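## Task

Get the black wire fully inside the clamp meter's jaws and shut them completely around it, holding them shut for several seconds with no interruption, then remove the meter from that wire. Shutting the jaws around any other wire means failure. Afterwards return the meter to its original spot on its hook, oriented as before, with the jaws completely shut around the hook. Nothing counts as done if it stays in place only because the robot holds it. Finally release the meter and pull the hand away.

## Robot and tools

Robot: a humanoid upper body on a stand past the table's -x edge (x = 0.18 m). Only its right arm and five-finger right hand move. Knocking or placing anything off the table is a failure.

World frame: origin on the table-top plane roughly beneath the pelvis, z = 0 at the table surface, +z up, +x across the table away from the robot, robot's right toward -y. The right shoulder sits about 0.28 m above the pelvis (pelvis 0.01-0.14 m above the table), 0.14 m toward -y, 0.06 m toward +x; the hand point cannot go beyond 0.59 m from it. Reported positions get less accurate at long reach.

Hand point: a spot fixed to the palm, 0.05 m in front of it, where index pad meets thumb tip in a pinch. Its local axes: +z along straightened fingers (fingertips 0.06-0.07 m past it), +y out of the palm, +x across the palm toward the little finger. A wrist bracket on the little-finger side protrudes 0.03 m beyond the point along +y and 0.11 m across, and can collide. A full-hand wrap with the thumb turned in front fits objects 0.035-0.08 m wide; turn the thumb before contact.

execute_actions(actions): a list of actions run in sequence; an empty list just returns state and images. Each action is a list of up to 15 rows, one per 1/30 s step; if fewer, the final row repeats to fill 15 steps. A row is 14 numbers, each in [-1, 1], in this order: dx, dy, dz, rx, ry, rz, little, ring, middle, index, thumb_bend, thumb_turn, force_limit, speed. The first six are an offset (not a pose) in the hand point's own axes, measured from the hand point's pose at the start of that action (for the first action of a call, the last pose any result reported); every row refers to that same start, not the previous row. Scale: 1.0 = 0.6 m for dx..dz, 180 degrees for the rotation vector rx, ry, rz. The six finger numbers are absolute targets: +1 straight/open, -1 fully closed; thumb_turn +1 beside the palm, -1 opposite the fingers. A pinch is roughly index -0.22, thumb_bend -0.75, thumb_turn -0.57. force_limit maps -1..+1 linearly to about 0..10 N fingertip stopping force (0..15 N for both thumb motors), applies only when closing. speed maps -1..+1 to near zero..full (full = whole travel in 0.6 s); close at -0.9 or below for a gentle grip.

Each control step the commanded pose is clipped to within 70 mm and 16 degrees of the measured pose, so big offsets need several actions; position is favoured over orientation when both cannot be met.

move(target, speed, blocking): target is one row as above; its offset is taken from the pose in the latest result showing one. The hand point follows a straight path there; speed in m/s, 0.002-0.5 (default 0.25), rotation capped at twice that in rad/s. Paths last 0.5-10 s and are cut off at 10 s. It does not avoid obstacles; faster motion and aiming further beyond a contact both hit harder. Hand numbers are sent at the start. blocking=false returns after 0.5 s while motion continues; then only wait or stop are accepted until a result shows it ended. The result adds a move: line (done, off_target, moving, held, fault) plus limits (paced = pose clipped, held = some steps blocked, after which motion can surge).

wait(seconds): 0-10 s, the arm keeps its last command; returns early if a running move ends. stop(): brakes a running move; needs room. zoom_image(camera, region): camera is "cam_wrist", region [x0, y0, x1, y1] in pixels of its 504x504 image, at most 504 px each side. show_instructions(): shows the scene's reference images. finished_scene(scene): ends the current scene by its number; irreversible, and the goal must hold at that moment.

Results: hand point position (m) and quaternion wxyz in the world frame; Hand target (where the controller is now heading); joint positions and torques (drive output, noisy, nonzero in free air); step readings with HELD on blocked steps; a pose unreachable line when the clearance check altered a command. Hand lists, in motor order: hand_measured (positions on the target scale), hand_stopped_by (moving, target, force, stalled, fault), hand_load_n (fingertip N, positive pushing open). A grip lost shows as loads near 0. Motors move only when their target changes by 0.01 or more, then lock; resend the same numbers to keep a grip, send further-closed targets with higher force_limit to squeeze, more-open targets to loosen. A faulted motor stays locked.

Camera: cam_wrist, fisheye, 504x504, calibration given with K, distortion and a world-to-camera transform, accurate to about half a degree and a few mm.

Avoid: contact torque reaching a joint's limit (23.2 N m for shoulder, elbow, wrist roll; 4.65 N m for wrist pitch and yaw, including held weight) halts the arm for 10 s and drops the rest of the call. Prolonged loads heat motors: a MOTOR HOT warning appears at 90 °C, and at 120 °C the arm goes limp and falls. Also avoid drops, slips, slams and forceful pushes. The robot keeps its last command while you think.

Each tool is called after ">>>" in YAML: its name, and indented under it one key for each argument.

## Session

>>> execute_actions:
  actions: []

Scene clock: 0.00 s.
end_effector_position=(+0.2992, -0.1562, +0.3957) hand_measured=(+1.000, +1.000, +1.000, +1.000, +1.000, +1.000) hand_load_n=(+0.0, +0.0, +0.0, +0.0, +0.0, +0.0) hand_stopped_by=(target, target, target, target, target, target) hand_force_limit=0.00 hand_speed=-0.80 end_effector_quat_wxyz=(-0.285, +0.697, +0.225, +0.618)
Joint positions: [-0.444 -1.521 -1.082 -0.314 -0.489 -1.204  0.495]
Joint velocities: [ 0.005  0.008 -0.005  0.005  0.005  0.     0.   ]
Joint torques (N m, as the arm reports them, + toward a larger angle): no reading
Hand target: +0.299, -0.156, +0.396; -0.285, +0.697, +0.225, +0.618
camera_calibration (this result's frames):
cam_wrist: T_world_to_cam=[[0.649271, -0.710145, -0.27229, -0.191332], [-0.616409, -0.281619, -0.735344, 0.425672], [0.445518, 0.645279, -0.620587, 0.34098], [0, 0, 0, 1]] pos_world=[0.234702, -0.236023, 0.472525]

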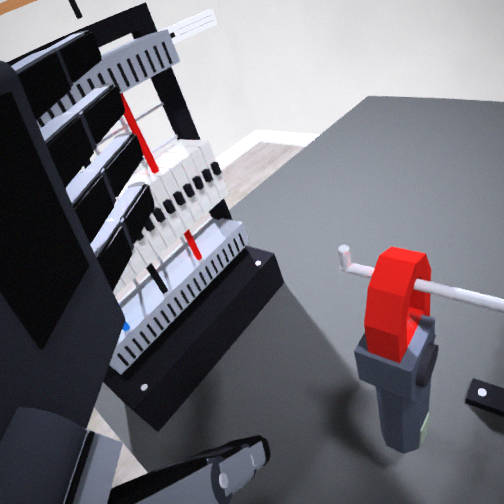

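>>> zoom_image:
  camera: "cam_wrist"
  region: [320, 230, 504, 470]

>>> zoom_image:
  camera: "cam_wrist"
  region: [60, 0, 310, 250]

>>> zoom_image:
  camera: "cam_wrist"
  region: [80, 200, 310, 440]

Region (320, 230, 504, 470) of cam_wrist's 504x504 image, scaled by 2.100, with more detail than that image has; it fills the left 386 columns of this view, and the rest is white.

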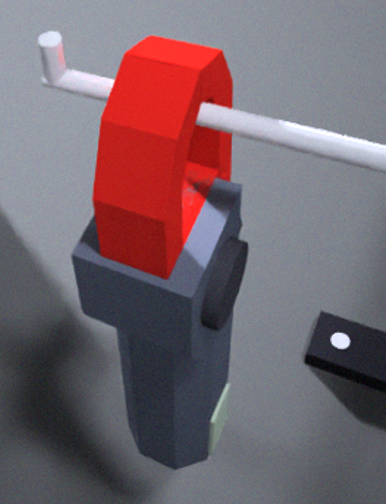

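Region (60, 0, 310, 250) of cam_wrist's 504x504 image, scaled by 2.016, with more detail than that image has.

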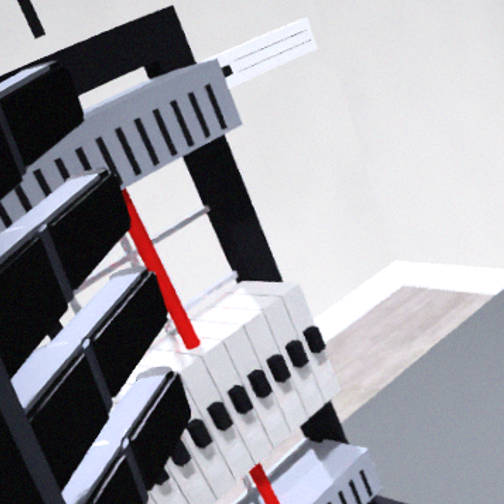

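Region (80, 200, 310, 440) of cam_wrist's 504x504 image, scaled by 2.100, with more detail than that image has; it fills the left 483 columns of this view, and the rest is white.

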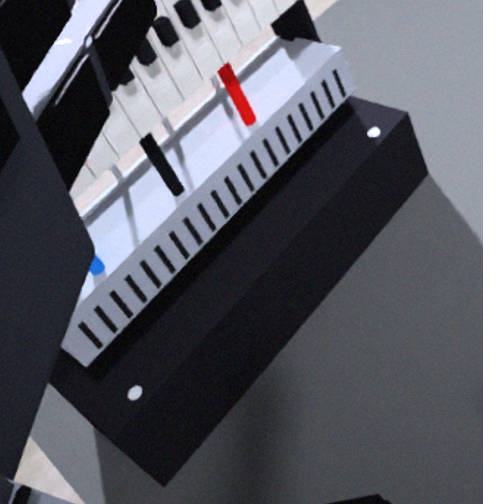

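>>> zoom_image:
  camera: "cam_wrist"
  region: [330, 235, 470, 375]

>>> zoom_image:
  camera: "cam_wrist"
  region: [340, 330, 480, 470]

Region (330, 235, 470, 375) of cam_wrist's 504x504 image, scaled by 3.600, with more detail than that image has.

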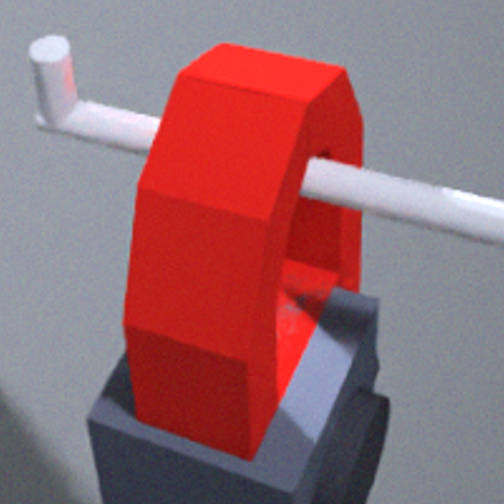

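Region (340, 330, 480, 470) of cam_wrist's 504x504 image, scaled by 3.600, with more detail than that image has.

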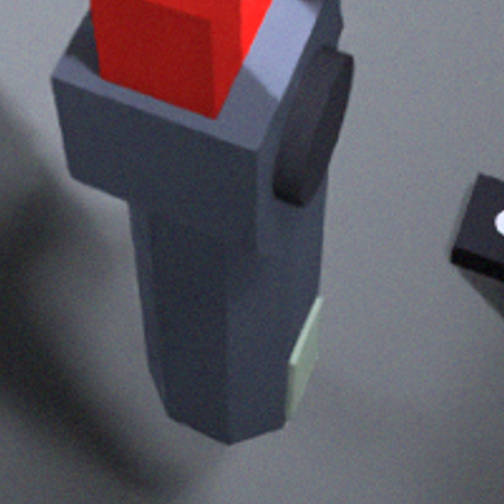

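>>> move:
  target: [-0.1449,-0.1530,0.0129,0.2208,-0.0089,0.3917,1,1,1,1,1,-1,0.0,0.0]
  speed: 0.35

Scene clock: 24.83 s.
end_effector_position=(+0.2338, -0.0794, +0.3177) hand_measured=(+1.000, +1.000, +1.000, +1.000, +1.000, -1.000) hand_load_n=(+0.0, +0.0, +0.0, +0.0, +0.0, +0.0) hand_stopped_by=(target, target, target, target, target, target) hand_force_limit=0.00 hand_speed=0.00 end_effector_quat_wxyz=(+0.783, -0.577, +0.015, -0.230)
Joint positions: [-0.126 -1.058 -0.541 -0.269  0.031 -1.115  0.269]
Joint velocities: [-0.009  0.012  0.006  0.003 -0.012  0.    -0.001]
Joint torques (N m, as the arm reports them, + toward a larger angle): [-2.4  -3.33 -2.7  -1.18  0.84  0.27 -0.73]
Hand target: +0.232, -0.079, +0.319; +0.786, -0.574, +0.013, -0.228
Off the commanded pose: 0.003 m, 1 deg.
move: done
camera_calibration (this result's frames):
cam_wrist: T_world_to_cam=[[0.204885, 0.297645, -0.932432, 0.27813], [-0.924786, -0.253183, -0.284024, 0.280599], [-0.320614, 0.920492, 0.223385, 0.204935], [0, 0, 0, 1]] pos_world=[0.268215, -0.200382, 0.293255]

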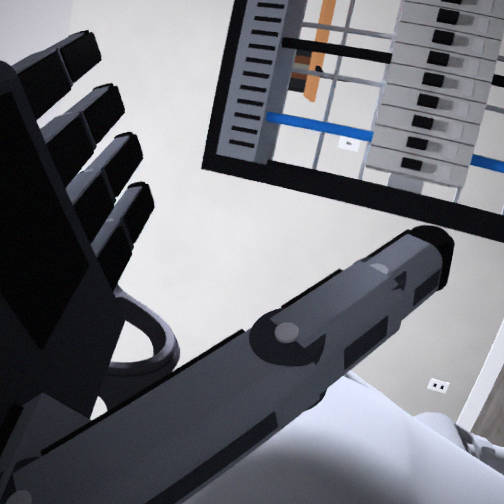

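>>> zoom_image:
  camera: "cam_wrist"
  region: [200, 0, 420, 200]

>>> zoom_image:
  camera: "cam_wrist"
  region: [344, 0, 504, 240]

Region (200, 0, 420, 200) of cam_wrist's 504x504 image, scaled by 2.291, with more detail than that image has; it fills the top 458 rows of this view, and the rest is white.

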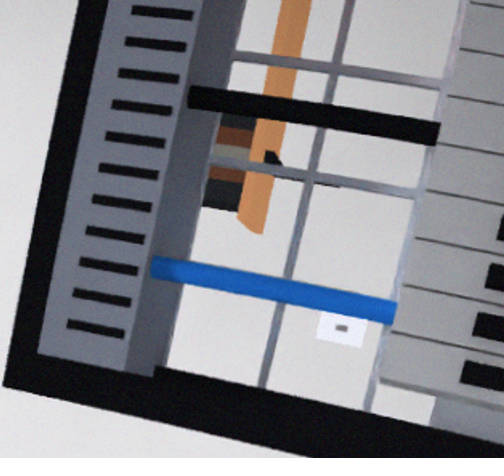

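Region (344, 0, 504, 240) of cam_wrist's 504x504 image, scaled by 2.100, with more detail than that image has.

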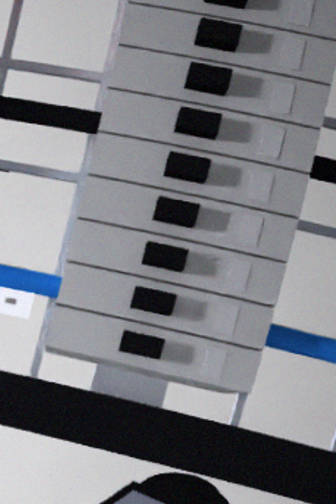

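>>> move:
  target: [0.0303,-0.0438,-0.1552,0.3239,0.1274,0.3047,1,1,1,1,1,-1,0.0,0.0]
  speed: 0.35

Scene clock: 31.90 s.
end_effector_position=(+0.2114, -0.1730, +0.3133) hand_measured=(+1.000, +1.000, +1.000, +1.000, +1.000, -1.000) hand_load_n=(+0.0, +0.0, +0.0, +0.0, +0.0, +0.0) hand_stopped_by=(target, target, target, target, target, target) hand_force_limit=0.00 hand_speed=0.00 end_effector_quat_wxyz=(+0.954, -0.024, +0.296, +0.051)
Joint positions: [ 0.196 -0.621  0.14  -0.066  0.576 -1.417  0.021]
Joint velocities: [-0.008 -0.003  0.    -0.008 -0.006  0.    -0.003]
Joint torques (N m, as the arm reports them, + toward a larger angle): [-0.34 -2.33 -1.95 -2.8  -0.06 -0.41 -0.22]
Hand target: +0.212, -0.174, +0.313; +0.953, -0.020, +0.297, +0.052
Off the commanded pose: 0.004 m, 1 deg.
move: off_target
camera_calibration (this result's frames):
cam_wrist: T_world_to_cam=[[-0.228417, 0.969754, 0.0860359, 0.195206], [-0.973507, -0.226558, -0.0309152, 0.170517], [-0.0104879, -0.0908181, 0.995812, -0.197598], [0, 0, 0, 1]] pos_world=[0.208516, -0.168615, 0.185248]

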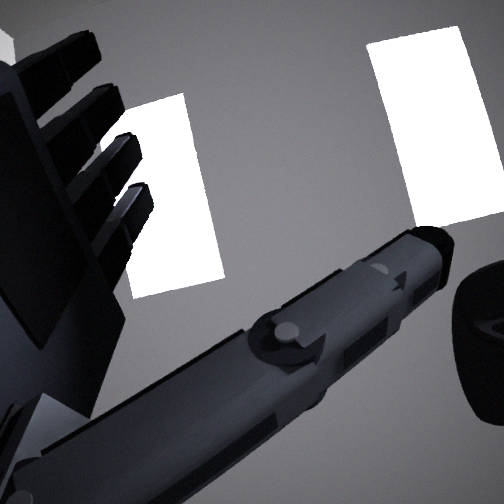

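>>> move:
  target: [0.2548,-0.0005,-0.0398,-0.0007,0.3082,0.0062,1,1,1,1,1,-1,0.0,0.0]
  speed: 0.3

Scene clock: 35.73 s.
end_effector_position=(+0.3252, -0.1622, +0.2092) hand_measured=(+1.000, +1.000, +1.000, +1.000, +1.000, -1.000) hand_load_n=(+0.0, +0.0, +0.0, +0.0, +0.0, +0.0) hand_stopped_by=(target, target, target, target, target, target) hand_force_limit=0.00 hand_speed=0.00 end_effector_quat_wxyz=(+0.708, -0.042, +0.703, +0.049)
Joint positions: [ 0.41  -1.115  0.138 -0.492  0.849 -0.484 -0.294]
Joint velocities: [-0.015 -0.009  0.011  0.006  0.008  0.005  0.   ]
Joint torques (N m, as the arm reports them, + toward a larger angle): [-0.79 -2.86 -2.86 -2.64 -0.18 -0.85 -0.23]
Hand target: +0.326, -0.163, +0.210; +0.708, -0.041, +0.703, +0.049
Off the commanded pose: 0.003 m, 1 deg.
move: done
camera_calibration (this result's frames):
cam_wrist: T_world_to_cam=[[-0.112963, 0.97985, 0.164721, 0.167357], [-0.57423, -0.199674, 0.793971, -0.0175222], [0.810863, -0.00489844, 0.585216, -0.259016], [0, 0, 0, 1]] pos_world=[0.21887, -0.168753, 0.137925]

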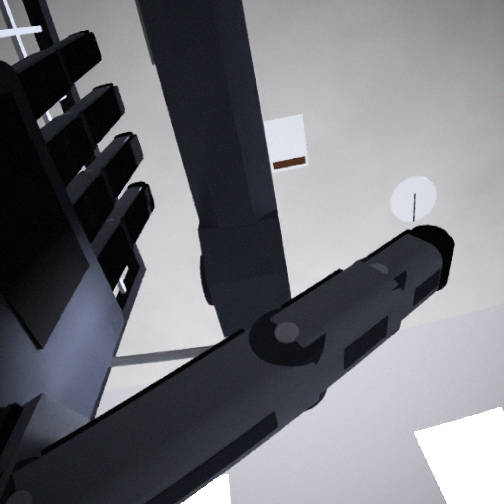

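>>> zoom_image:
  camera: "cam_wrist"
  region: [100, 160, 320, 380]

>>> zoom_image:
  camera: "cam_wrist"
  region: [100, 0, 320, 220]

Region (100, 160, 320, 380) of cam_wrist's 504x504 image, scaled by 2.291, with more detail than that image has.

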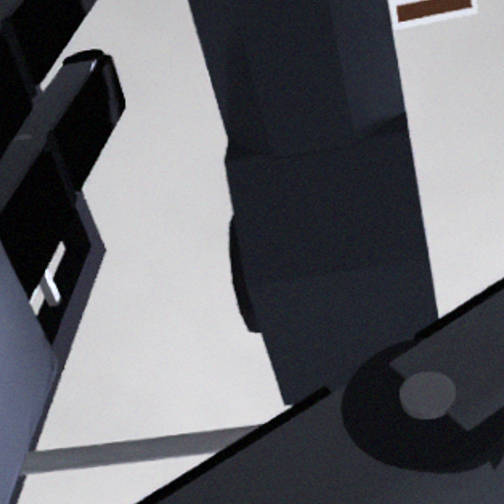

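Region (100, 0, 320, 220) of cam_wrist's 504x504 image, scaled by 2.291, with more detail than that image has.

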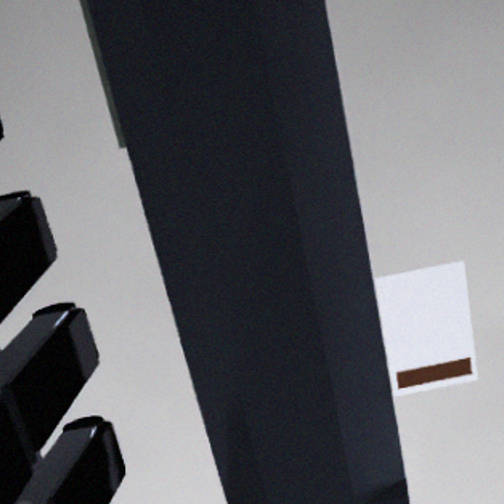

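>>> move:
  target: [-0.020,-0.0058,0.0948,0.0194,0.0025,-0.003,1,1,1,1,1,-1,0.0,0.0]
  speed: 0.1

Scene clock: 42.10 s.
end_effector_position=(+0.3825, -0.1592, +0.2233) hand_measured=(+1.000, +1.000, +1.000, +1.000, +1.000, -1.000) hand_load_n=(+0.0, +0.0, +0.0, +0.0, +0.0, +0.0) hand_stopped_by=(target, target, target, target, target, target) hand_force_limit=0.00 hand_speed=0.00 end_effector_quat_wxyz=(+0.709, -0.022, +0.705, +0.024)
Joint positions: [ 0.052 -1.102  0.199 -0.458  0.939 -0.22  -0.42 ]
Joint velocities: [ 0.008 -0.008  0.008  0.    -0.012  0.002  0.   ]
Joint torques (N m, as the arm reports them, + toward a larger angle): [-1.72 -2.89 -2.91 -1.64 -0.45 -0.74 -0.14]
Hand target: +0.383, -0.160, +0.222; +0.707, -0.019, +0.707, +0.024
Off the commanded pose: 0.002 m, 0 deg.
move: done
camera_calibration (this result's frames):
cam_wrist: T_world_to_cam=[[-0.0499786, 0.986329, 0.157025, 0.147279], [-0.584639, -0.156362, 0.796083, 0.0152487], [0.809753, -0.0520159, 0.584461, -0.320639], [0, 0, 0, 1]] pos_world=[0.275914, -0.159559, 0.152136]

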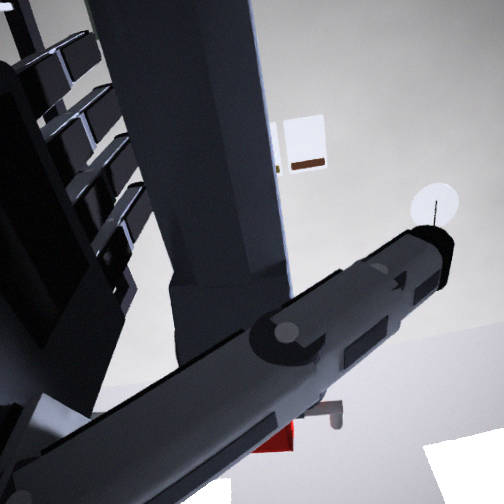

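>>> zoom_image:
  camera: "cam_wrist"
  region: [140, 220, 320, 400]

>>> zoom_image:
  camera: "cam_wrist"
  region: [230, 370, 370, 480]

>>> zoom_image:
  camera: "cam_wrist"
  region: [60, 0, 300, 240]

Region (140, 220, 320, 400) of cam_wrist's 504x504 image, scaled by 2.800, with more detail than that image has.

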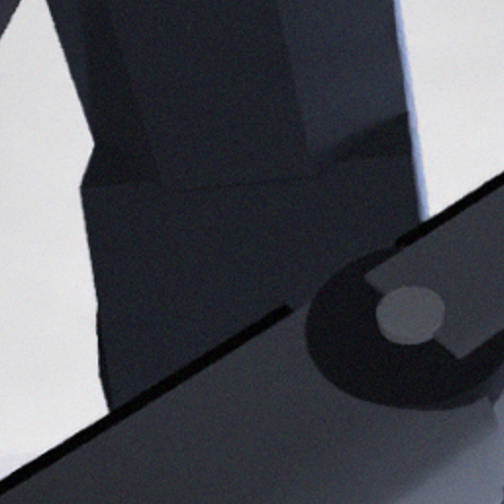

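Region (230, 370, 370, 480) of cam_wrist's 504x504 image, scaled by 3.600, with more detail than that image has; it fills the top 396 rows of this view, and the rest is white.

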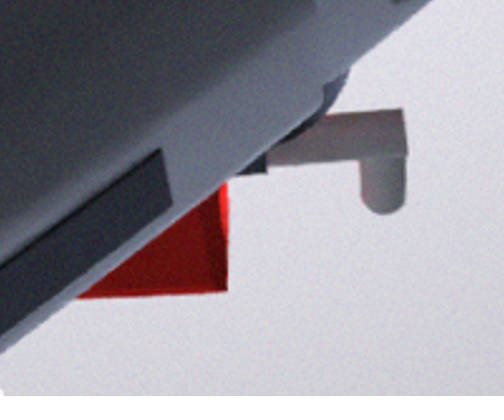

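Region (60, 0, 300, 240) of cam_wrist's 504x504 image, scaled by 2.100, with more detail than that image has.

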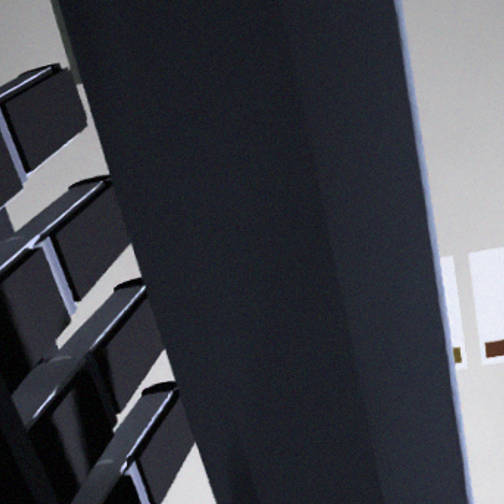

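>>> move:
  target: [0,0.0258,0.0492,0,0,0,1,1,1,1,1,-1,0.0,0.0]
  speed: 0.05

Scene clock: 45.63 s.
end_effector_position=(+0.4108, -0.1428, +0.2240) hand_measured=(+1.000, +1.000, +1.000, +1.000, +1.000, -1.000) hand_load_n=(+0.0, +0.0, +0.0, +0.0, +0.0, +0.0) hand_stopped_by=(target, target, target, target, target, target) hand_force_limit=0.00 hand_speed=0.00 end_effector_quat_wxyz=(+0.709, -0.019, +0.705, +0.026)
Joint positions: [-0.171 -1.023  0.293 -0.39   0.93  -0.102 -0.462]
Joint velocities: [ 0.003  0.009  0.    -0.005 -0.003  0.     0.   ]
Joint torques (N m, as the arm reports them, + toward a larger angle): [-3.12 -2.94 -2.81 -2.29 -0.38 -0.72 -0.17]
Hand target: +0.411, -0.143, +0.223; +0.708, -0.020, +0.705, +0.024
Off the commanded pose: 0.001 m, 0 deg.
move: done
camera_calibration (this result's frames):
cam_wrist: T_world_to_cam=[[-0.0478894, 0.985338, 0.163753, 0.129889], [-0.58498, -0.160551, 0.794998, 0.0335579], [0.809633, -0.0577202, 0.584092, -0.343832], [0, 0, 0, 1]] pos_world=[0.304229, -0.142443, 0.152881]

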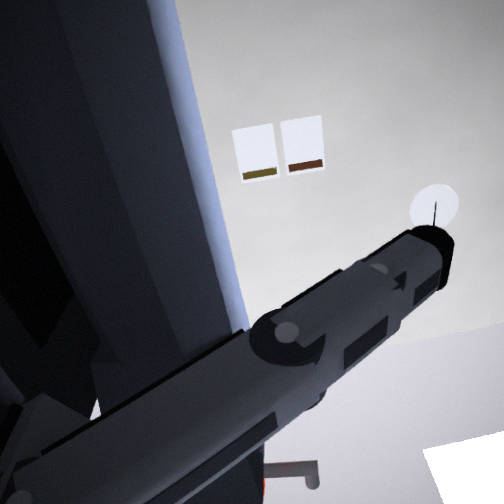

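>>> zoom_image:
  camera: "cam_wrist"
  region: [220, 404, 360, 504]

>>> zoom_image:
  camera: "cam_wrist"
  region: [50, 280, 250, 440]

Region (220, 404, 360, 504) of cam_wrist's 504x504 image, scaled by 3.600, with more detail than that image has; it fills the top 360 rows of this view, and the rest is white.

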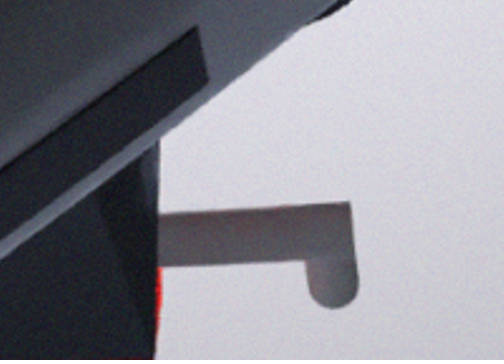

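Region (50, 280, 250, 440) of cam_wrist's 504x504 image, scaled by 2.520, with more detail than that image has; it fills the top 403 rows of this view, and the rest is white.

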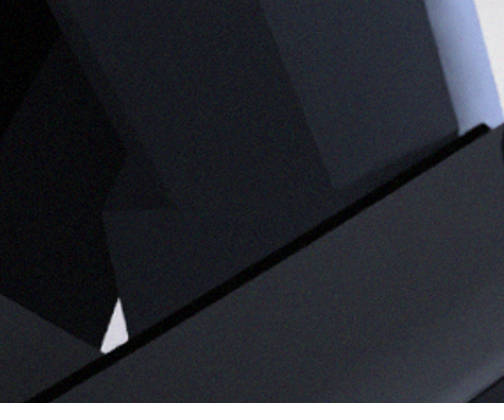

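>>> move:
  target: [0,0.0035,0.0028,0,0,0,-0.55,-0.55,1,1,-0.4,-1,0.0,-0.2]
  speed: 0.01

Scene clock: 48.70 s.
end_effector_position=(+0.4122, -0.1411, +0.2246) hand_measured=(-0.550, -0.550, +1.000, +1.000, -0.400, -1.000) hand_load_n=(+0.0, +0.0, +0.0, +0.0, +0.0, +0.0) hand_stopped_by=(target, target, target, target, target, target) hand_force_limit=0.00 hand_speed=-0.20 end_effector_quat_wxyz=(+0.709, -0.019, +0.705, +0.026)
Joint positions: [-0.184 -1.018  0.301 -0.39   0.93  -0.096 -0.469]
Joint velocities: [0.006 0.005 0.005 0.005 0.012 0.    0.   ]
Joint torques (N m, as the arm reports them, + toward a larger angle): [-3.12 -2.83 -2.86 -3.2  -0.45 -0.8  -0.13]
Hand target: +0.412, -0.141, +0.224; +0.709, -0.019, +0.705, +0.026
Off the commanded pose: 0.001 m, 0 deg.
move: done
camera_calibration (this result's frames):
cam_wrist: T_world_to_cam=[[-0.0479373, 0.985025, 0.165614, 0.127717], [-0.585378, -0.162052, 0.7944, 0.0342185], [0.809342, -0.0588653, 0.58438, -0.34526], [0, 0, 0, 1]] pos_world=[0.305587, -0.140583, 0.153429]

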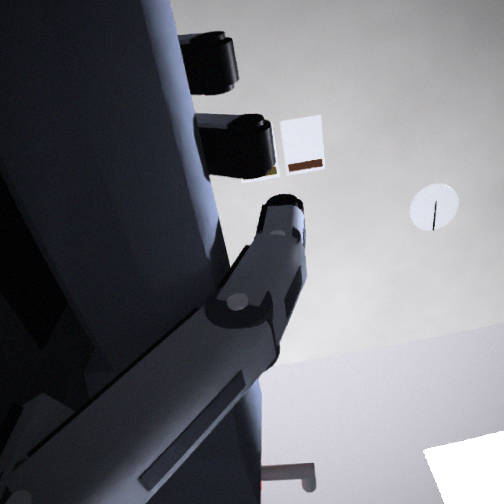

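>>> execute_actions:
  actions:
    - [[0,0,0,0,0,0,-1,-0.95,1,1,-0.4,-1,0.5,-0.8]]
    - [[0,0,0,0,0,0,-1,-0.95,1,1,-0.4,-1,0.5,-0.8]]
    - [[0,0,0,0,0,0,-1,-0.95,1,1,-1,-1,0.2,-0.8]]
    - [[0,0,0,0,0,0,-1,-0.95,1,1,-1,-1,0.2,-0.8]]

Scene clock: 51.20 s.
end_effector_position=(+0.4116, -0.1398, +0.2254) hand_measured=(-0.746, -0.734, +1.000, +1.000, -0.468, -1.000) hand_load_n=(+7.5, +9.0, +0.0, +0.0, +8.5, +2.5) hand_stopped_by=(force, force, target, target, force, target) hand_force_limit=0.20 hand_speed=-0.80 end_effector_quat_wxyz=(+0.710, -0.020, +0.704, +0.028)
Joint positions: [-0.184 -1.018  0.301 -0.392  0.93  -0.097 -0.466]
Joint velocities: [-0.002 -0.009 -0.003 -0.006 -0.018  0.     0.   ]
Joint torques (N m, as the arm reports them, + toward a larger angle): [-3.12 -3.09 -2.76 -2.96 -0.47 -0.85 -0.14]
Hand target: +0.412, -0.140, +0.225; +0.710, -0.020, +0.704, +0.028
Off the commanded pose: 0.000 m, 0 deg.
Step readings (end_effector_position; steps 1 to 15: 1st action; 16 to 30: 2nd action; 31 to 45: 3rd action; 46 to 60: 4th action):
0: (+0.4122, -0.1411, +0.2246)
1: (+0.4122, -0.1411, +0.2246)
2: (+0.4122, -0.1411, +0.2246)
4: (+0.4122, -0.1411, +0.2246)
8: (+0.4122, -0.1411, +0.2246)
15: (+0.4119, -0.1403, +0.2254)
16: (+0.4118, -0.1401, +0.2255)
17: (+0.4117, -0.1399, +0.2254)
19: (+0.4117, -0.1399, +0.2254)
23: (+0.4117, -0.1399, +0.2254)
30: (+0.4117, -0.1399, +0.2254)
31: (+0.4117, -0.1399, +0.2254)
32: (+0.4117, -0.1399, +0.2254)
34: (+0.4117, -0.1399, +0.2254)
38: (+0.4117, -0.1399, +0.2254)
45: (+0.4116, -0.1398, +0.2254)
46: (+0.4116, -0.1398, +0.2254)
47: (+0.4116, -0.1398, +0.2254)
49: (+0.4116, -0.1398, +0.2254)
53: (+0.4116, -0.1398, +0.2254)
60: end_effector_position above
camera_calibration (this result's frames):
cam_wrist: T_world_to_cam=[[-0.0534709, 0.984533, 0.16684, 0.128242], [-0.586228, -0.166207, 0.792914, 0.0335768], [0.808379, -0.0554085, 0.586048, -0.344717], [0, 0, 0, 1]] pos_world=[0.305203, -0.139778, 0.154002]

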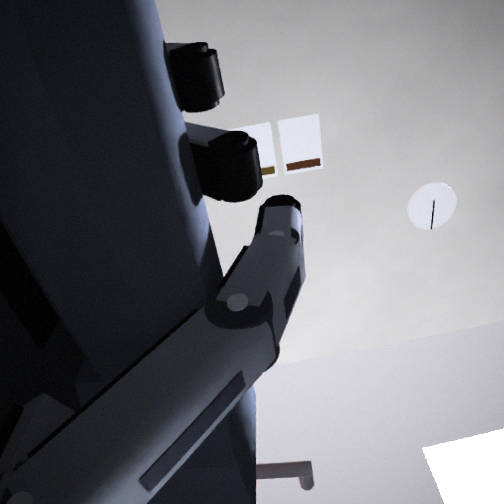

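>>> zoom_image:
  camera: "cam_wrist"
  region: [220, 404, 360, 504]

Region (220, 404, 360, 504) of cam_wrist's 504x504 image, scaled by 3.600, with more detail than that image has; it fills the top 360 rows of this view, and the rest is white.

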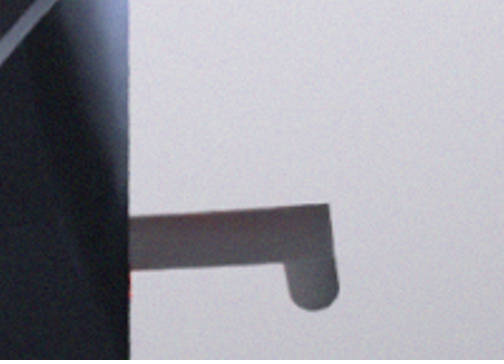

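>>> move:
  target: [-0.0065,0,0,0,0,0,-1,-0.95,0.3,0.3,-1,-1,0.2,0.0]
  speed: 0.01

>>> move:
  target: [0,0,0,0,0,0,-1,-0.95,-0.45,-0.45,-1,-1,0.6,-0.7]
  speed: 0.01

Scene clock: 52.80 s.
end_effector_position=(+0.4114, -0.1397, +0.2276) hand_measured=(-0.746, -0.734, +0.300, +0.300, -0.468, -1.000) hand_load_n=(+6.0, +8.0, +0.0, +0.0, +7.5, +3.5) hand_stopped_by=(force, force, target, target, force, target) hand_force_limit=0.20 hand_speed=0.00 end_effector_quat_wxyz=(+0.709, -0.021, +0.705, +0.028)
Joint positions: [-0.184 -1.029  0.294 -0.405  0.941 -0.087 -0.472]
Joint velocities: [ 0.002 -0.003  0.002  0.     0.     0.     0.   ]
Joint torques (N m, as the arm reports them, + toward a larger angle): [-4.21 -3.37 -3.99 -3.59 -0.09 -1.39 -0.15]
Hand target: +0.412, -0.140, +0.229; +0.710, -0.020, +0.704, +0.029
Off the commanded pose: 0.002 m, 0 deg.
move: done
camera_calibration (this result's frames):
cam_wrist: T_world_to_cam=[[-0.0536016, 0.984782, 0.165323, 0.128174], [-0.584157, -0.1652, 0.79465, 0.0305918], [0.809869, -0.0539801, 0.584123, -0.345787], [0, 0, 0, 1]] pos_world=[0.304783, -0.139835, 0.156482]

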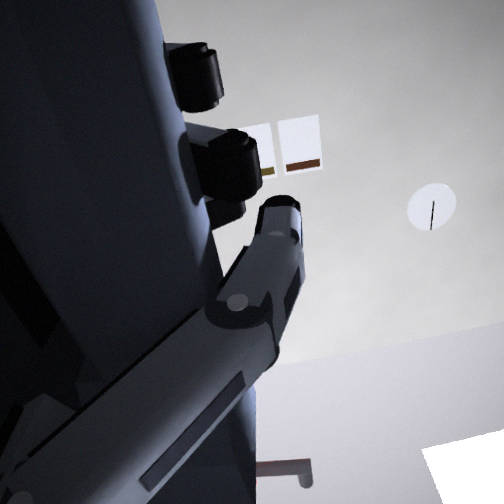

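Scene clock: 54.33 s.
end_effector_position=(+0.4114, -0.1397, +0.2277) hand_measured=(-0.746, -0.734, -0.262, -0.324, -0.468, -1.000) hand_load_n=(+5.5, +7.5, +7.0, +11.0, +9.0, +1.0) hand_stopped_by=(force, force, force, force, force, target) hand_force_limit=0.60 hand_speed=-0.70 end_effector_quat_wxyz=(+0.709, -0.021, +0.705, +0.028)
Joint positions: [-0.184 -1.029  0.294 -0.405  0.941 -0.087 -0.472]
Joint velocities: [-0.002  0.002  0.     0.003 -0.006  0.     0.   ]
Joint torques (N m, as the arm reports them, + toward a larger angle): [-3.76 -3.35 -3.64 -3.19 -0.3  -1.37 -0.17]
Hand target: +0.411, -0.140, +0.228; +0.709, -0.021, +0.705, +0.028
Off the commanded pose: 0.000 m, 0 deg.
move: done
camera_calibration (this result's frames):
cam_wrist: T_world_to_cam=[[-0.0536114, 0.984779, 0.165335, 0.128172], [-0.584286, -0.165207, 0.794554, 0.0306198], [0.809775, -0.054006, 0.58425, -0.34582], [0, 0, 0, 1]] pos_world=[0.304799, -0.139839, 0.156525]

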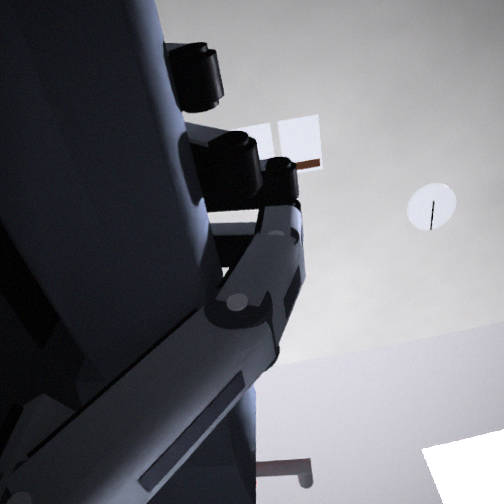

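>>> move:
  target: [-0.002,0,-0.021,0,0,0,-0.95,-1,-0.45,-0.45,-1,-1,0.6,-0.85]
  speed: 0.02

>>> zoom_image:
  camera: "cam_wrist"
  region: [220, 404, 360, 504]

Scene clock: 55.77 s.
end_effector_position=(+0.3992, -0.1398, +0.2274) hand_measured=(-0.752, -0.738, -0.262, -0.324, -0.468, -1.000) hand_load_n=(+8.0, +10.0, +7.0, +11.0, +9.0, +1.0) hand_stopped_by=(force, force, force, force, force, target) hand_force_limit=0.60 hand_speed=-0.85 end_effector_quat_wxyz=(+0.707, -0.021, +0.707, +0.031)
Joint positions: [-0.109 -1.054  0.27  -0.463  0.941 -0.108 -0.484]
Joint velocities: [-0.002 -0.002  0.003  0.005  0.008 -0.001  0.   ]
Joint torques (N m, as the arm reports them, + toward a larger angle): [-3.3  -3.1  -3.52 -3.64 -0.25 -1.44 -0.17]
Hand target: +0.399, -0.140, +0.229; +0.709, -0.021, +0.705, +0.028
Off the commanded pose: 0.002 m, 0 deg.
move: done
camera_calibration (this result's frames):
cam_wrist: T_world_to_cam=[[-0.0559004, 0.984049, 0.168886, 0.127673], [-0.578983, -0.169755, 0.797472, 0.0202596], [0.813421, -0.0532031, 0.579237, -0.335947], [0, 0, 0, 1]] pos_world=[0.292133, -0.14007, 0.156874]

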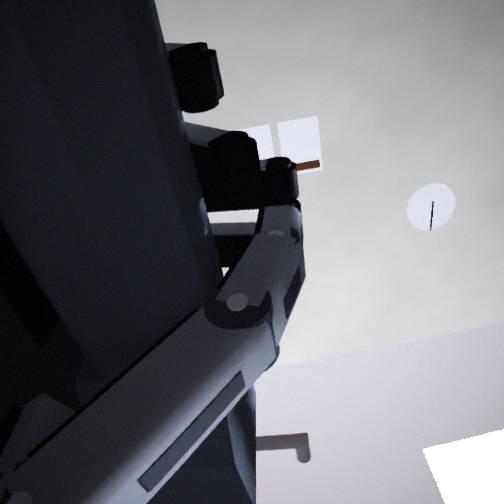

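Region (220, 404, 360, 504) of cam_wrist's 504x504 image, scaled by 3.600, with more detail than that image has; it fills the top 360 rows of this view, and the rest is white.

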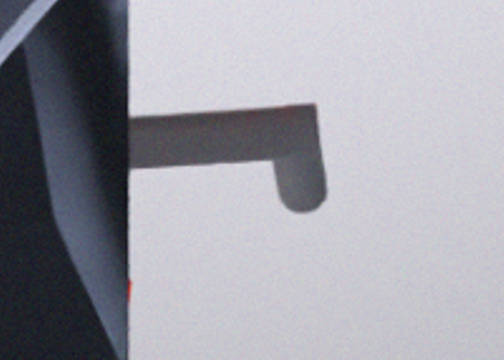

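>>> move:
  target: [0.056,0,-0.0015,0,0,0,-0.95,-1,-0.45,-0.45,-1,-1,0.6,-0.85]
  speed: 0.04

>>> zoom_image:
  camera: "cam_wrist"
  region: [220, 404, 360, 504]

Scene clock: 57.27 s.
end_effector_position=(+0.3975, -0.1402, +0.1934) hand_measured=(-0.752, -0.738, -0.262, -0.324, -0.468, -1.000) hand_load_n=(+8.0, +10.0, +7.0, +11.0, +9.0, +1.0) hand_stopped_by=(force, force, force, force, force, target) hand_force_limit=0.60 hand_speed=-0.85 end_effector_quat_wxyz=(+0.706, -0.021, +0.707, +0.029)
Joint positions: [-0.1   -0.945  0.353 -0.318  0.82  -0.212 -0.421]
Joint velocities: [ 0.006  0.015 -0.014 -0.009 -0.002 -0.005  0.   ]
Joint torques (N m, as the arm reports them, + toward a larger angle): [-3.01 -2.9  -2.91 -3.47 -0.76 -1.38  0.06]
Hand target: +0.397, -0.140, +0.193; +0.706, -0.023, +0.707, +0.030
Off the commanded pose: 0.001 m, 0 deg.
move: done
camera_calibration (this result's frames):
cam_wrist: T_world_to_cam=[[-0.0540863, 0.984451, 0.167125, 0.133388], [-0.5774, -0.167385, 0.799119, 0.0457579], [0.814668, -0.0532768, 0.577475, -0.315031], [0, 0, 0, 1]] pos_world=[0.290281, -0.140438, 0.123064]

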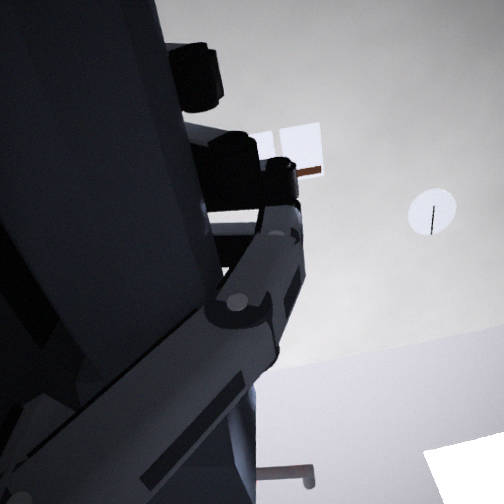

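Region (220, 404, 360, 504) of cam_wrist's 504x504 image, scaled by 3.600, with more detail than that image has; it fills the top 360 rows of this view, and the rest is white.

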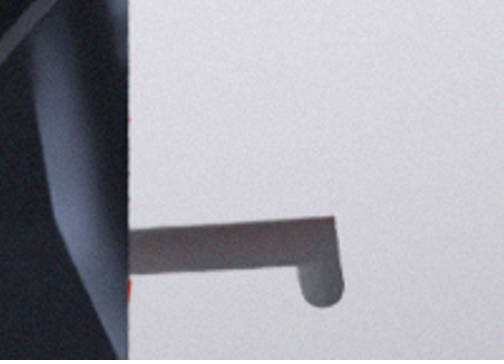

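>>> move:
  target: [0.0137,0.1228,0.0379,-0.0180,-0.0212,-0.1418,-0.95,-1,-0.45,-0.45,-1,-1,0.6,-0.85]
  speed: 0.2

Scene clock: 68.87 s.
end_effector_position=(+0.4152, -0.0636, +0.1839) hand_measured=(-0.752, -0.738, -0.262, -0.324, -0.468, -1.000) hand_load_n=(+8.0, +10.0, +7.0, +11.0, +9.0, +1.0) hand_stopped_by=(force, force, force, force, force, target) hand_force_limit=0.60 hand_speed=-0.85 end_effector_quat_wxyz=(+0.714, -0.195, +0.665, -0.101)
Joint positions: [-0.423 -0.895  0.594 -0.393  0.458  0.187 -0.617]
Joint velocities: [-0.008 -0.009 -0.014  0.006 -0.005  0.004  0.   ]
Joint torques (N m, as the arm reports them, + toward a larger angle): [-5.2  -2.15 -3.39 -4.14 -0.43 -1.16 -0.48]
Hand target: +0.415, -0.063, +0.184; +0.714, -0.196, +0.664, -0.102
Off the commanded pose: 0.003 m, 1 deg.
move: done
camera_calibration (this result's frames):
cam_wrist: T_world_to_cam=[[-0.11375, 0.957233, -0.266018, 0.163174], [-0.645682, 0.132273, 0.752063, 0.132419], [0.755086, 0.25731, 0.603022, -0.280129], [0, 0, 0, 1]] pos_world=[0.315583, -0.101631, 0.112744]

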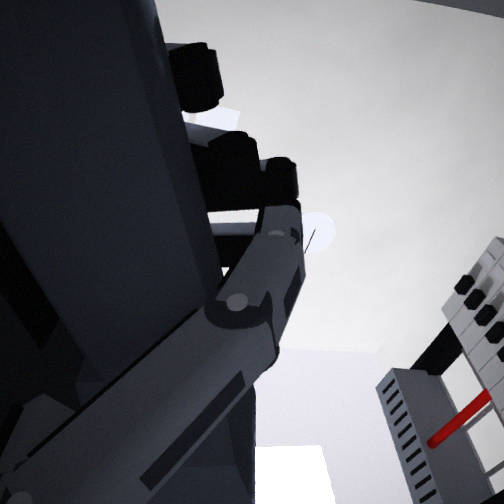

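>>> zoom_image:
  camera: "cam_wrist"
  region: [364, 300, 504, 504]

Region (364, 300, 504, 504) of cam_wrist's 504x504 image, scaled by 2.471, with more detail than that image has; it fills the left 346 columns of this view, and the rest is white.

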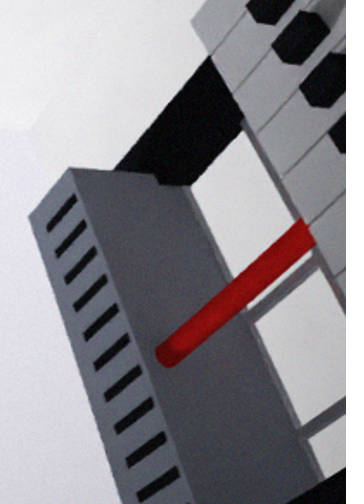

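>>> move:
  target: [-0.2546,0.0742,0.0794,-0.0015,-0.0968,-0.3137,-0.95,-1,-0.45,-0.45,-1,-1,0.6,-0.85]
  speed: 0.25

Scene clock: 78.30 s.
end_effector_position=(+0.4438, +0.0478, +0.3095) hand_measured=(-0.752, -0.738, -0.262, -0.324, -0.468, -1.000) hand_load_n=(+8.0, +10.0, +7.0, +11.0, +9.0, +1.0) hand_stopped_by=(force, force, force, force, force, target) hand_force_limit=0.60 hand_speed=-0.85 end_effector_quat_wxyz=(+0.671, -0.498, +0.388, -0.390)
Joint positions: [-1.607 -0.832  1.144 -0.536  0.167  1.171 -0.311]
Joint velocities: [-0.009  0.002 -0.012 -0.002  0.006  0.     0.   ]
Joint torques (N m, as the arm reports them, + toward a larger angle): [-7.97 -1.34 -4.08  0.05 -0.88  0.03 -0.85]
Hand target: +0.444, +0.047, +0.308; +0.669, -0.499, +0.390, -0.390
Off the commanded pose: 0.004 m, 1 deg.
move: off_target
camera_calibration (this result's frames):
cam_wrist: T_world_to_cam=[[0.0885965, 0.34511, -0.934371, 0.239494], [-0.867185, 0.488228, 0.0981011, 0.325404], [0.490042, 0.801581, 0.34253, -0.233882], [0, 0, 0, 1]] pos_world=[0.375579, -0.0540478, 0.271965]

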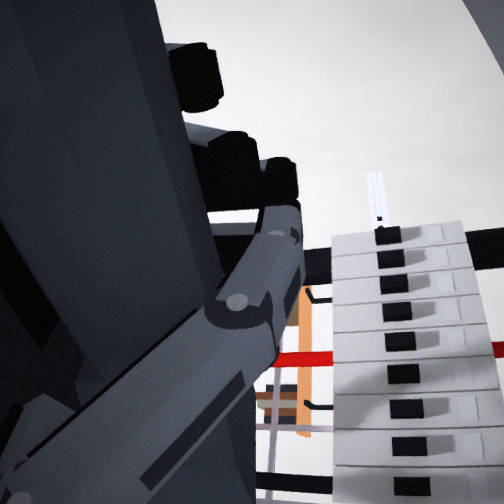

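>>> zoom_image:
  camera: "cam_wrist"
  region: [220, 330, 394, 504]

Region (220, 330, 394, 504) of cam_wrist's 504x504 image, scaled by 2.897, with more detail than that image has.

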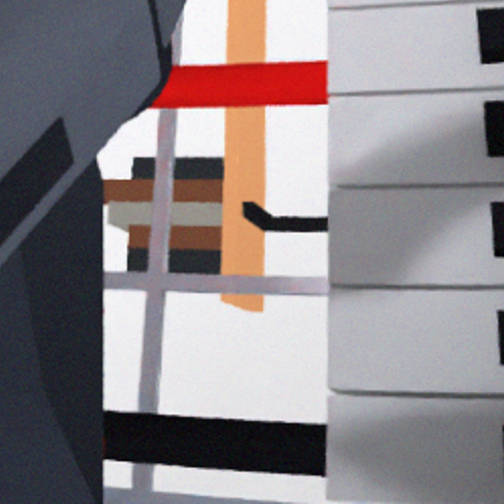

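>>> move:
  target: [-0.035,0,0.008,0,0,0,-0.95,-1,-0.45,-0.45,-1,-1,0.6,-0.85]
  speed: 0.04

>>> zoom_image:
  camera: "cam_wrist"
  region: [220, 330, 394, 504]

Scene clock: 81.57 s.
end_effector_position=(+0.4392, +0.0695, +0.3106) hand_measured=(-0.752, -0.738, -0.262, -0.324, -0.468, -1.000) hand_load_n=(+8.0, +10.0, +7.0, +11.0, +9.0, +1.0) hand_stopped_by=(force, force, force, force, force, target) hand_force_limit=0.60 hand_speed=-0.85 end_effector_quat_wxyz=(+0.669, -0.501, +0.387, -0.389)
Joint positions: [-1.619 -0.7    1.134 -0.511  0.057  1.271 -0.223]
Joint velocities: [-0.006 -0.005 -0.018  0.009 -0.008  0.004  0.005]
Joint torques (N m, as the arm reports them, + toward a larger angle): [-8.03 -1.36 -3.86 -0.33 -1.31 -0.12 -0.86]
Hand target: +0.440, +0.069, +0.312; +0.670, -0.499, +0.387, -0.390
Off the commanded pose: 0.003 m, 0 deg.
joint sent to its limit — the command would take joint 1 (shoulder pitch) past its lower limit, so that joint was sent only as far as its limit.
move: done
camera_calibration (this result's frames):
cam_wrist: T_world_to_cam=[[0.0832399, 0.34044, -0.936575, 0.236823], [-0.868522, 0.485597, 0.0993204, 0.311097], [0.488611, 0.805168, 0.336101, -0.247037], [0, 0, 0, 1]] pos_world=[0.371187, -0.0327853, 0.273933]

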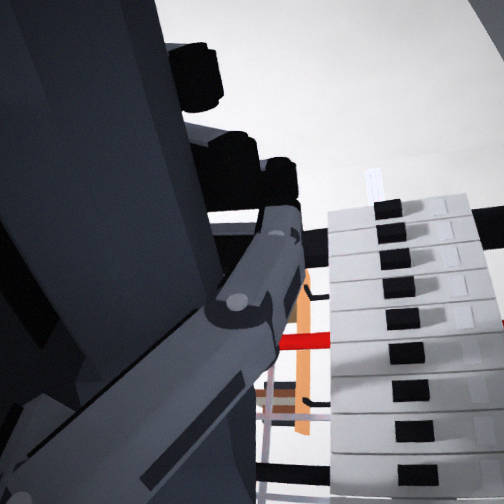

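Region (220, 330, 394, 504) of cam_wrist's 504x504 image, scaled by 2.897, with more detail than that image has.

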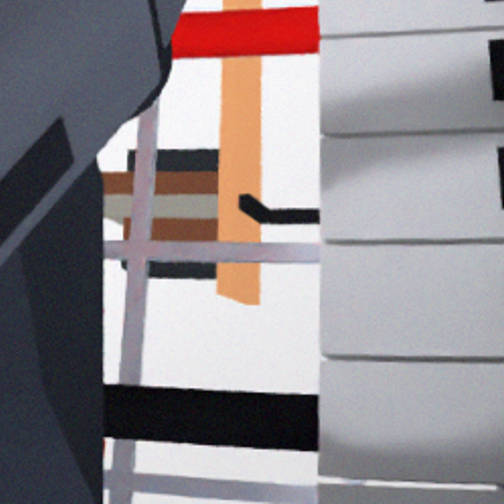

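>>> move:
  target: [-0.040,-0.004,0.006,0,0,0,-0.95,-1,-0.45,-0.45,-1,-1,0.6,-0.85]
  speed: 0.025

>>> zoom_image:
  camera: "cam_wrist"
  region: [220, 290, 434, 504]

Scene clock: 86.63 s.
end_effector_position=(+0.4321, +0.0928, +0.3141) hand_measured=(-0.752, -0.738, -0.262, -0.324, -0.468, -1.000) hand_load_n=(+8.0, +10.0, +7.0, +11.0, +9.0, +1.0) hand_stopped_by=(force, force, force, force, force, target) hand_force_limit=0.60 hand_speed=-0.85 end_effector_quat_wxyz=(+0.667, -0.505, +0.385, -0.389)
Joint positions: [-1.619 -0.546  1.129 -0.469 -0.194  1.363 -0.017]
Joint velocities: [-0.017 -0.009 -0.002  0.008 -0.002  0.011  0.015]
Joint torques (N m, as the arm reports them, + toward a larger angle): [-8.13 -1.24 -3.56 -0.3  -1.45 -0.1  -0.88]
Hand target: +0.433, +0.092, +0.315; +0.668, -0.503, +0.386, -0.390
Off the commanded pose: 0.003 m, 1 deg.
joint sent to its limit — the command would take joint 1 (shoulder pitch) past its lower limit, so that joint was sent only as far as its limit.
move: done
camera_calibration (this result's frames):
cam_wrist: T_world_to_cam=[[0.080508, 0.331266, -0.940096, 0.235894], [-0.869845, 0.48389, 0.0960186, 0.295079], [0.486711, 0.810008, 0.327107, -0.260295], [0, 0, 0, 1]] pos_world=[0.364371, -0.0100879, 0.278574]

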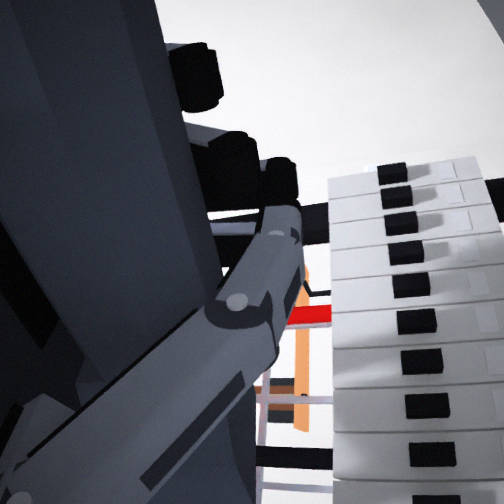

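Region (220, 290, 434, 504) of cam_wrist's 504x504 image, scaled by 2.355, with more detail than that image has.

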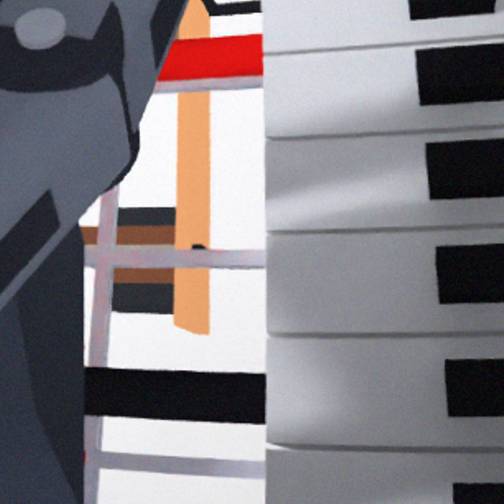

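>>> move:
  target: [-0.030,-0.003,0.0075,0,-0.0083,0,-0.95,-1,-0.45,-0.45,-1,-1,0.6,-0.85]
  speed: 0.025

>>> zoom_image:
  camera: "cam_wrist"
  region: [220, 260, 464, 504]

Scene clock: 90.03 s.
end_effector_position=(+0.4288, +0.1099, +0.3167) hand_measured=(-0.752, -0.738, -0.262, -0.324, -0.468, -1.000) hand_load_n=(+8.0, +10.0, +7.0, +11.0, +9.0, +1.0) hand_stopped_by=(force, force, force, force, force, target) hand_force_limit=0.60 hand_speed=-0.85 end_effector_quat_wxyz=(+0.670, -0.513, +0.376, -0.383)
Joint positions: [-1.619 -0.466  1.123 -0.406 -0.337  1.341  0.104]
Joint velocities: [ 0.002  0.005 -0.02   0.014  0.003  0.     0.005]
Joint torques (N m, as the arm reports them, + toward a larger angle): [-8.26 -1.3  -3.91 -0.79 -1.36 -0.07 -0.94]
Hand target: +0.429, +0.110, +0.318; +0.671, -0.511, +0.376, -0.384
Off the commanded pose: 0.002 m, 0 deg.
joint sent to its limit — the command would take joint 1 (shoulder pitch) past its lower limit, so that joint was sent only as far as its limit.
move: done
camera_calibration (this result's frames):
cam_wrist: T_world_to_cam=[[0.0744289, 0.323738, -0.943215, 0.237339], [-0.88152, 0.463576, 0.0895515, 0.292963], [0.466243, 0.824798, 0.319885, -0.263996], [0, 0, 0, 1]] pos_world=[0.363674, 0.00509713, 0.282075]

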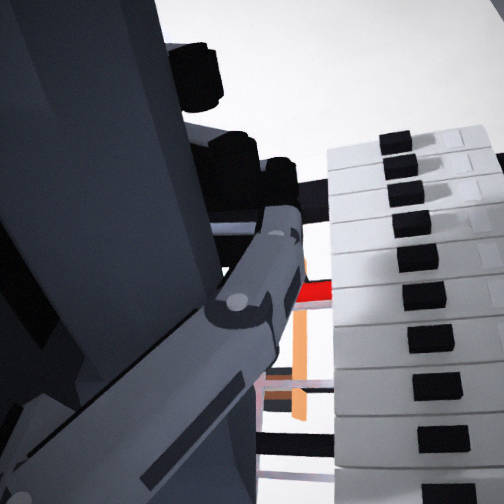

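Region (220, 260, 464, 504) of cam_wrist's 504x504 image, scaled by 2.066, with more detail than that image has.

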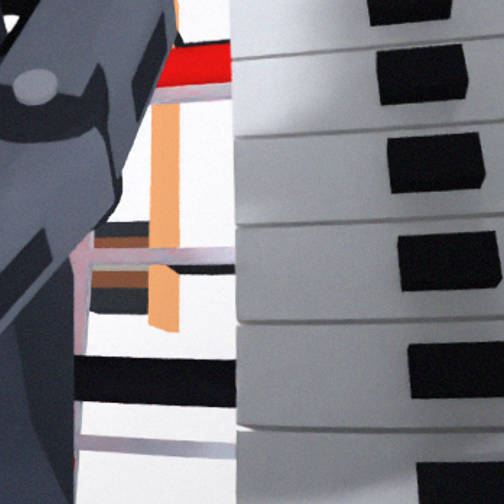

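>>> execute_actions:
  actions: []

Scene clock: 91.60 s.
end_effector_position=(+0.4289, +0.1099, +0.3167) hand_measured=(-0.752, -0.738, -0.262, -0.324, -0.468, -1.000) hand_load_n=(+8.0, +10.0, +7.0, +11.0, +9.0, +1.0) hand_stopped_by=(force, force, force, force, force, target) hand_force_limit=0.60 hand_speed=-0.85 end_effector_quat_wxyz=(+0.670, -0.513, +0.376, -0.383)
Joint positions: [-1.619 -0.466  1.123 -0.406 -0.337  1.341  0.105]
Joint velocities: [-0.008 -0.002  0.    -0.003 -0.011  0.     0.   ]
Joint torques (N m, as the arm reports them, + toward a larger angle): [-7.81 -0.64 -3.63 -0.19 -1.62 -0.08 -0.75]
Hand target: +0.429, +0.110, +0.318; +0.671, -0.511, +0.376, -0.384
Off the commanded pose: 0.002 m, 0 deg.
camera_calibration (this result's frames):
cam_wrist: T_world_to_cam=[[0.0745309, 0.32374, -0.943206, 0.237339], [-0.881457, 0.463704, 0.0895071, 0.292977], [0.466345, 0.824725, 0.319923, -0.264044], [0, 0, 0, 1]] pos_world=[0.363693, 0.00507356, 0.28211]

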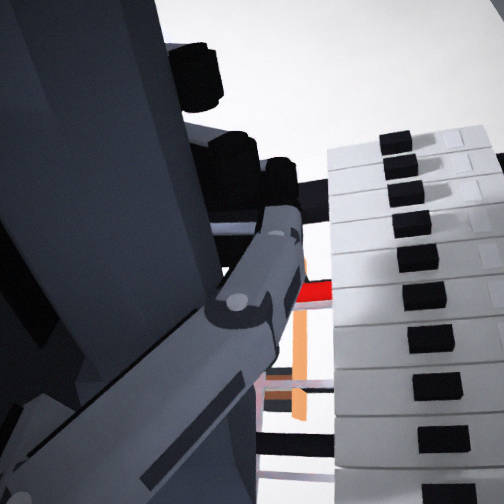

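>>> zoom_image:
  camera: "cam_wrist"
  region: [200, 340, 364, 504]

Region (200, 340, 364, 504) of cam_wrist's 504x504 image, scaled by 3.073, with more detail than that image has.

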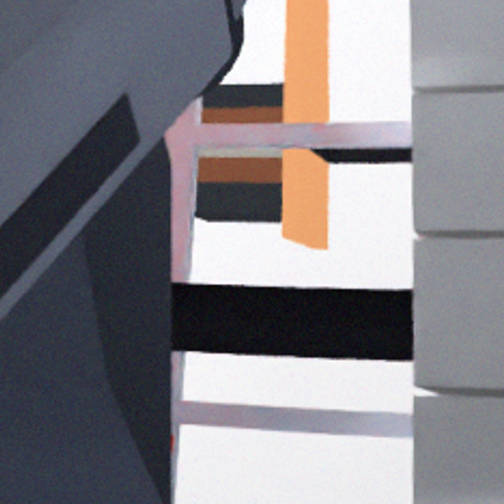

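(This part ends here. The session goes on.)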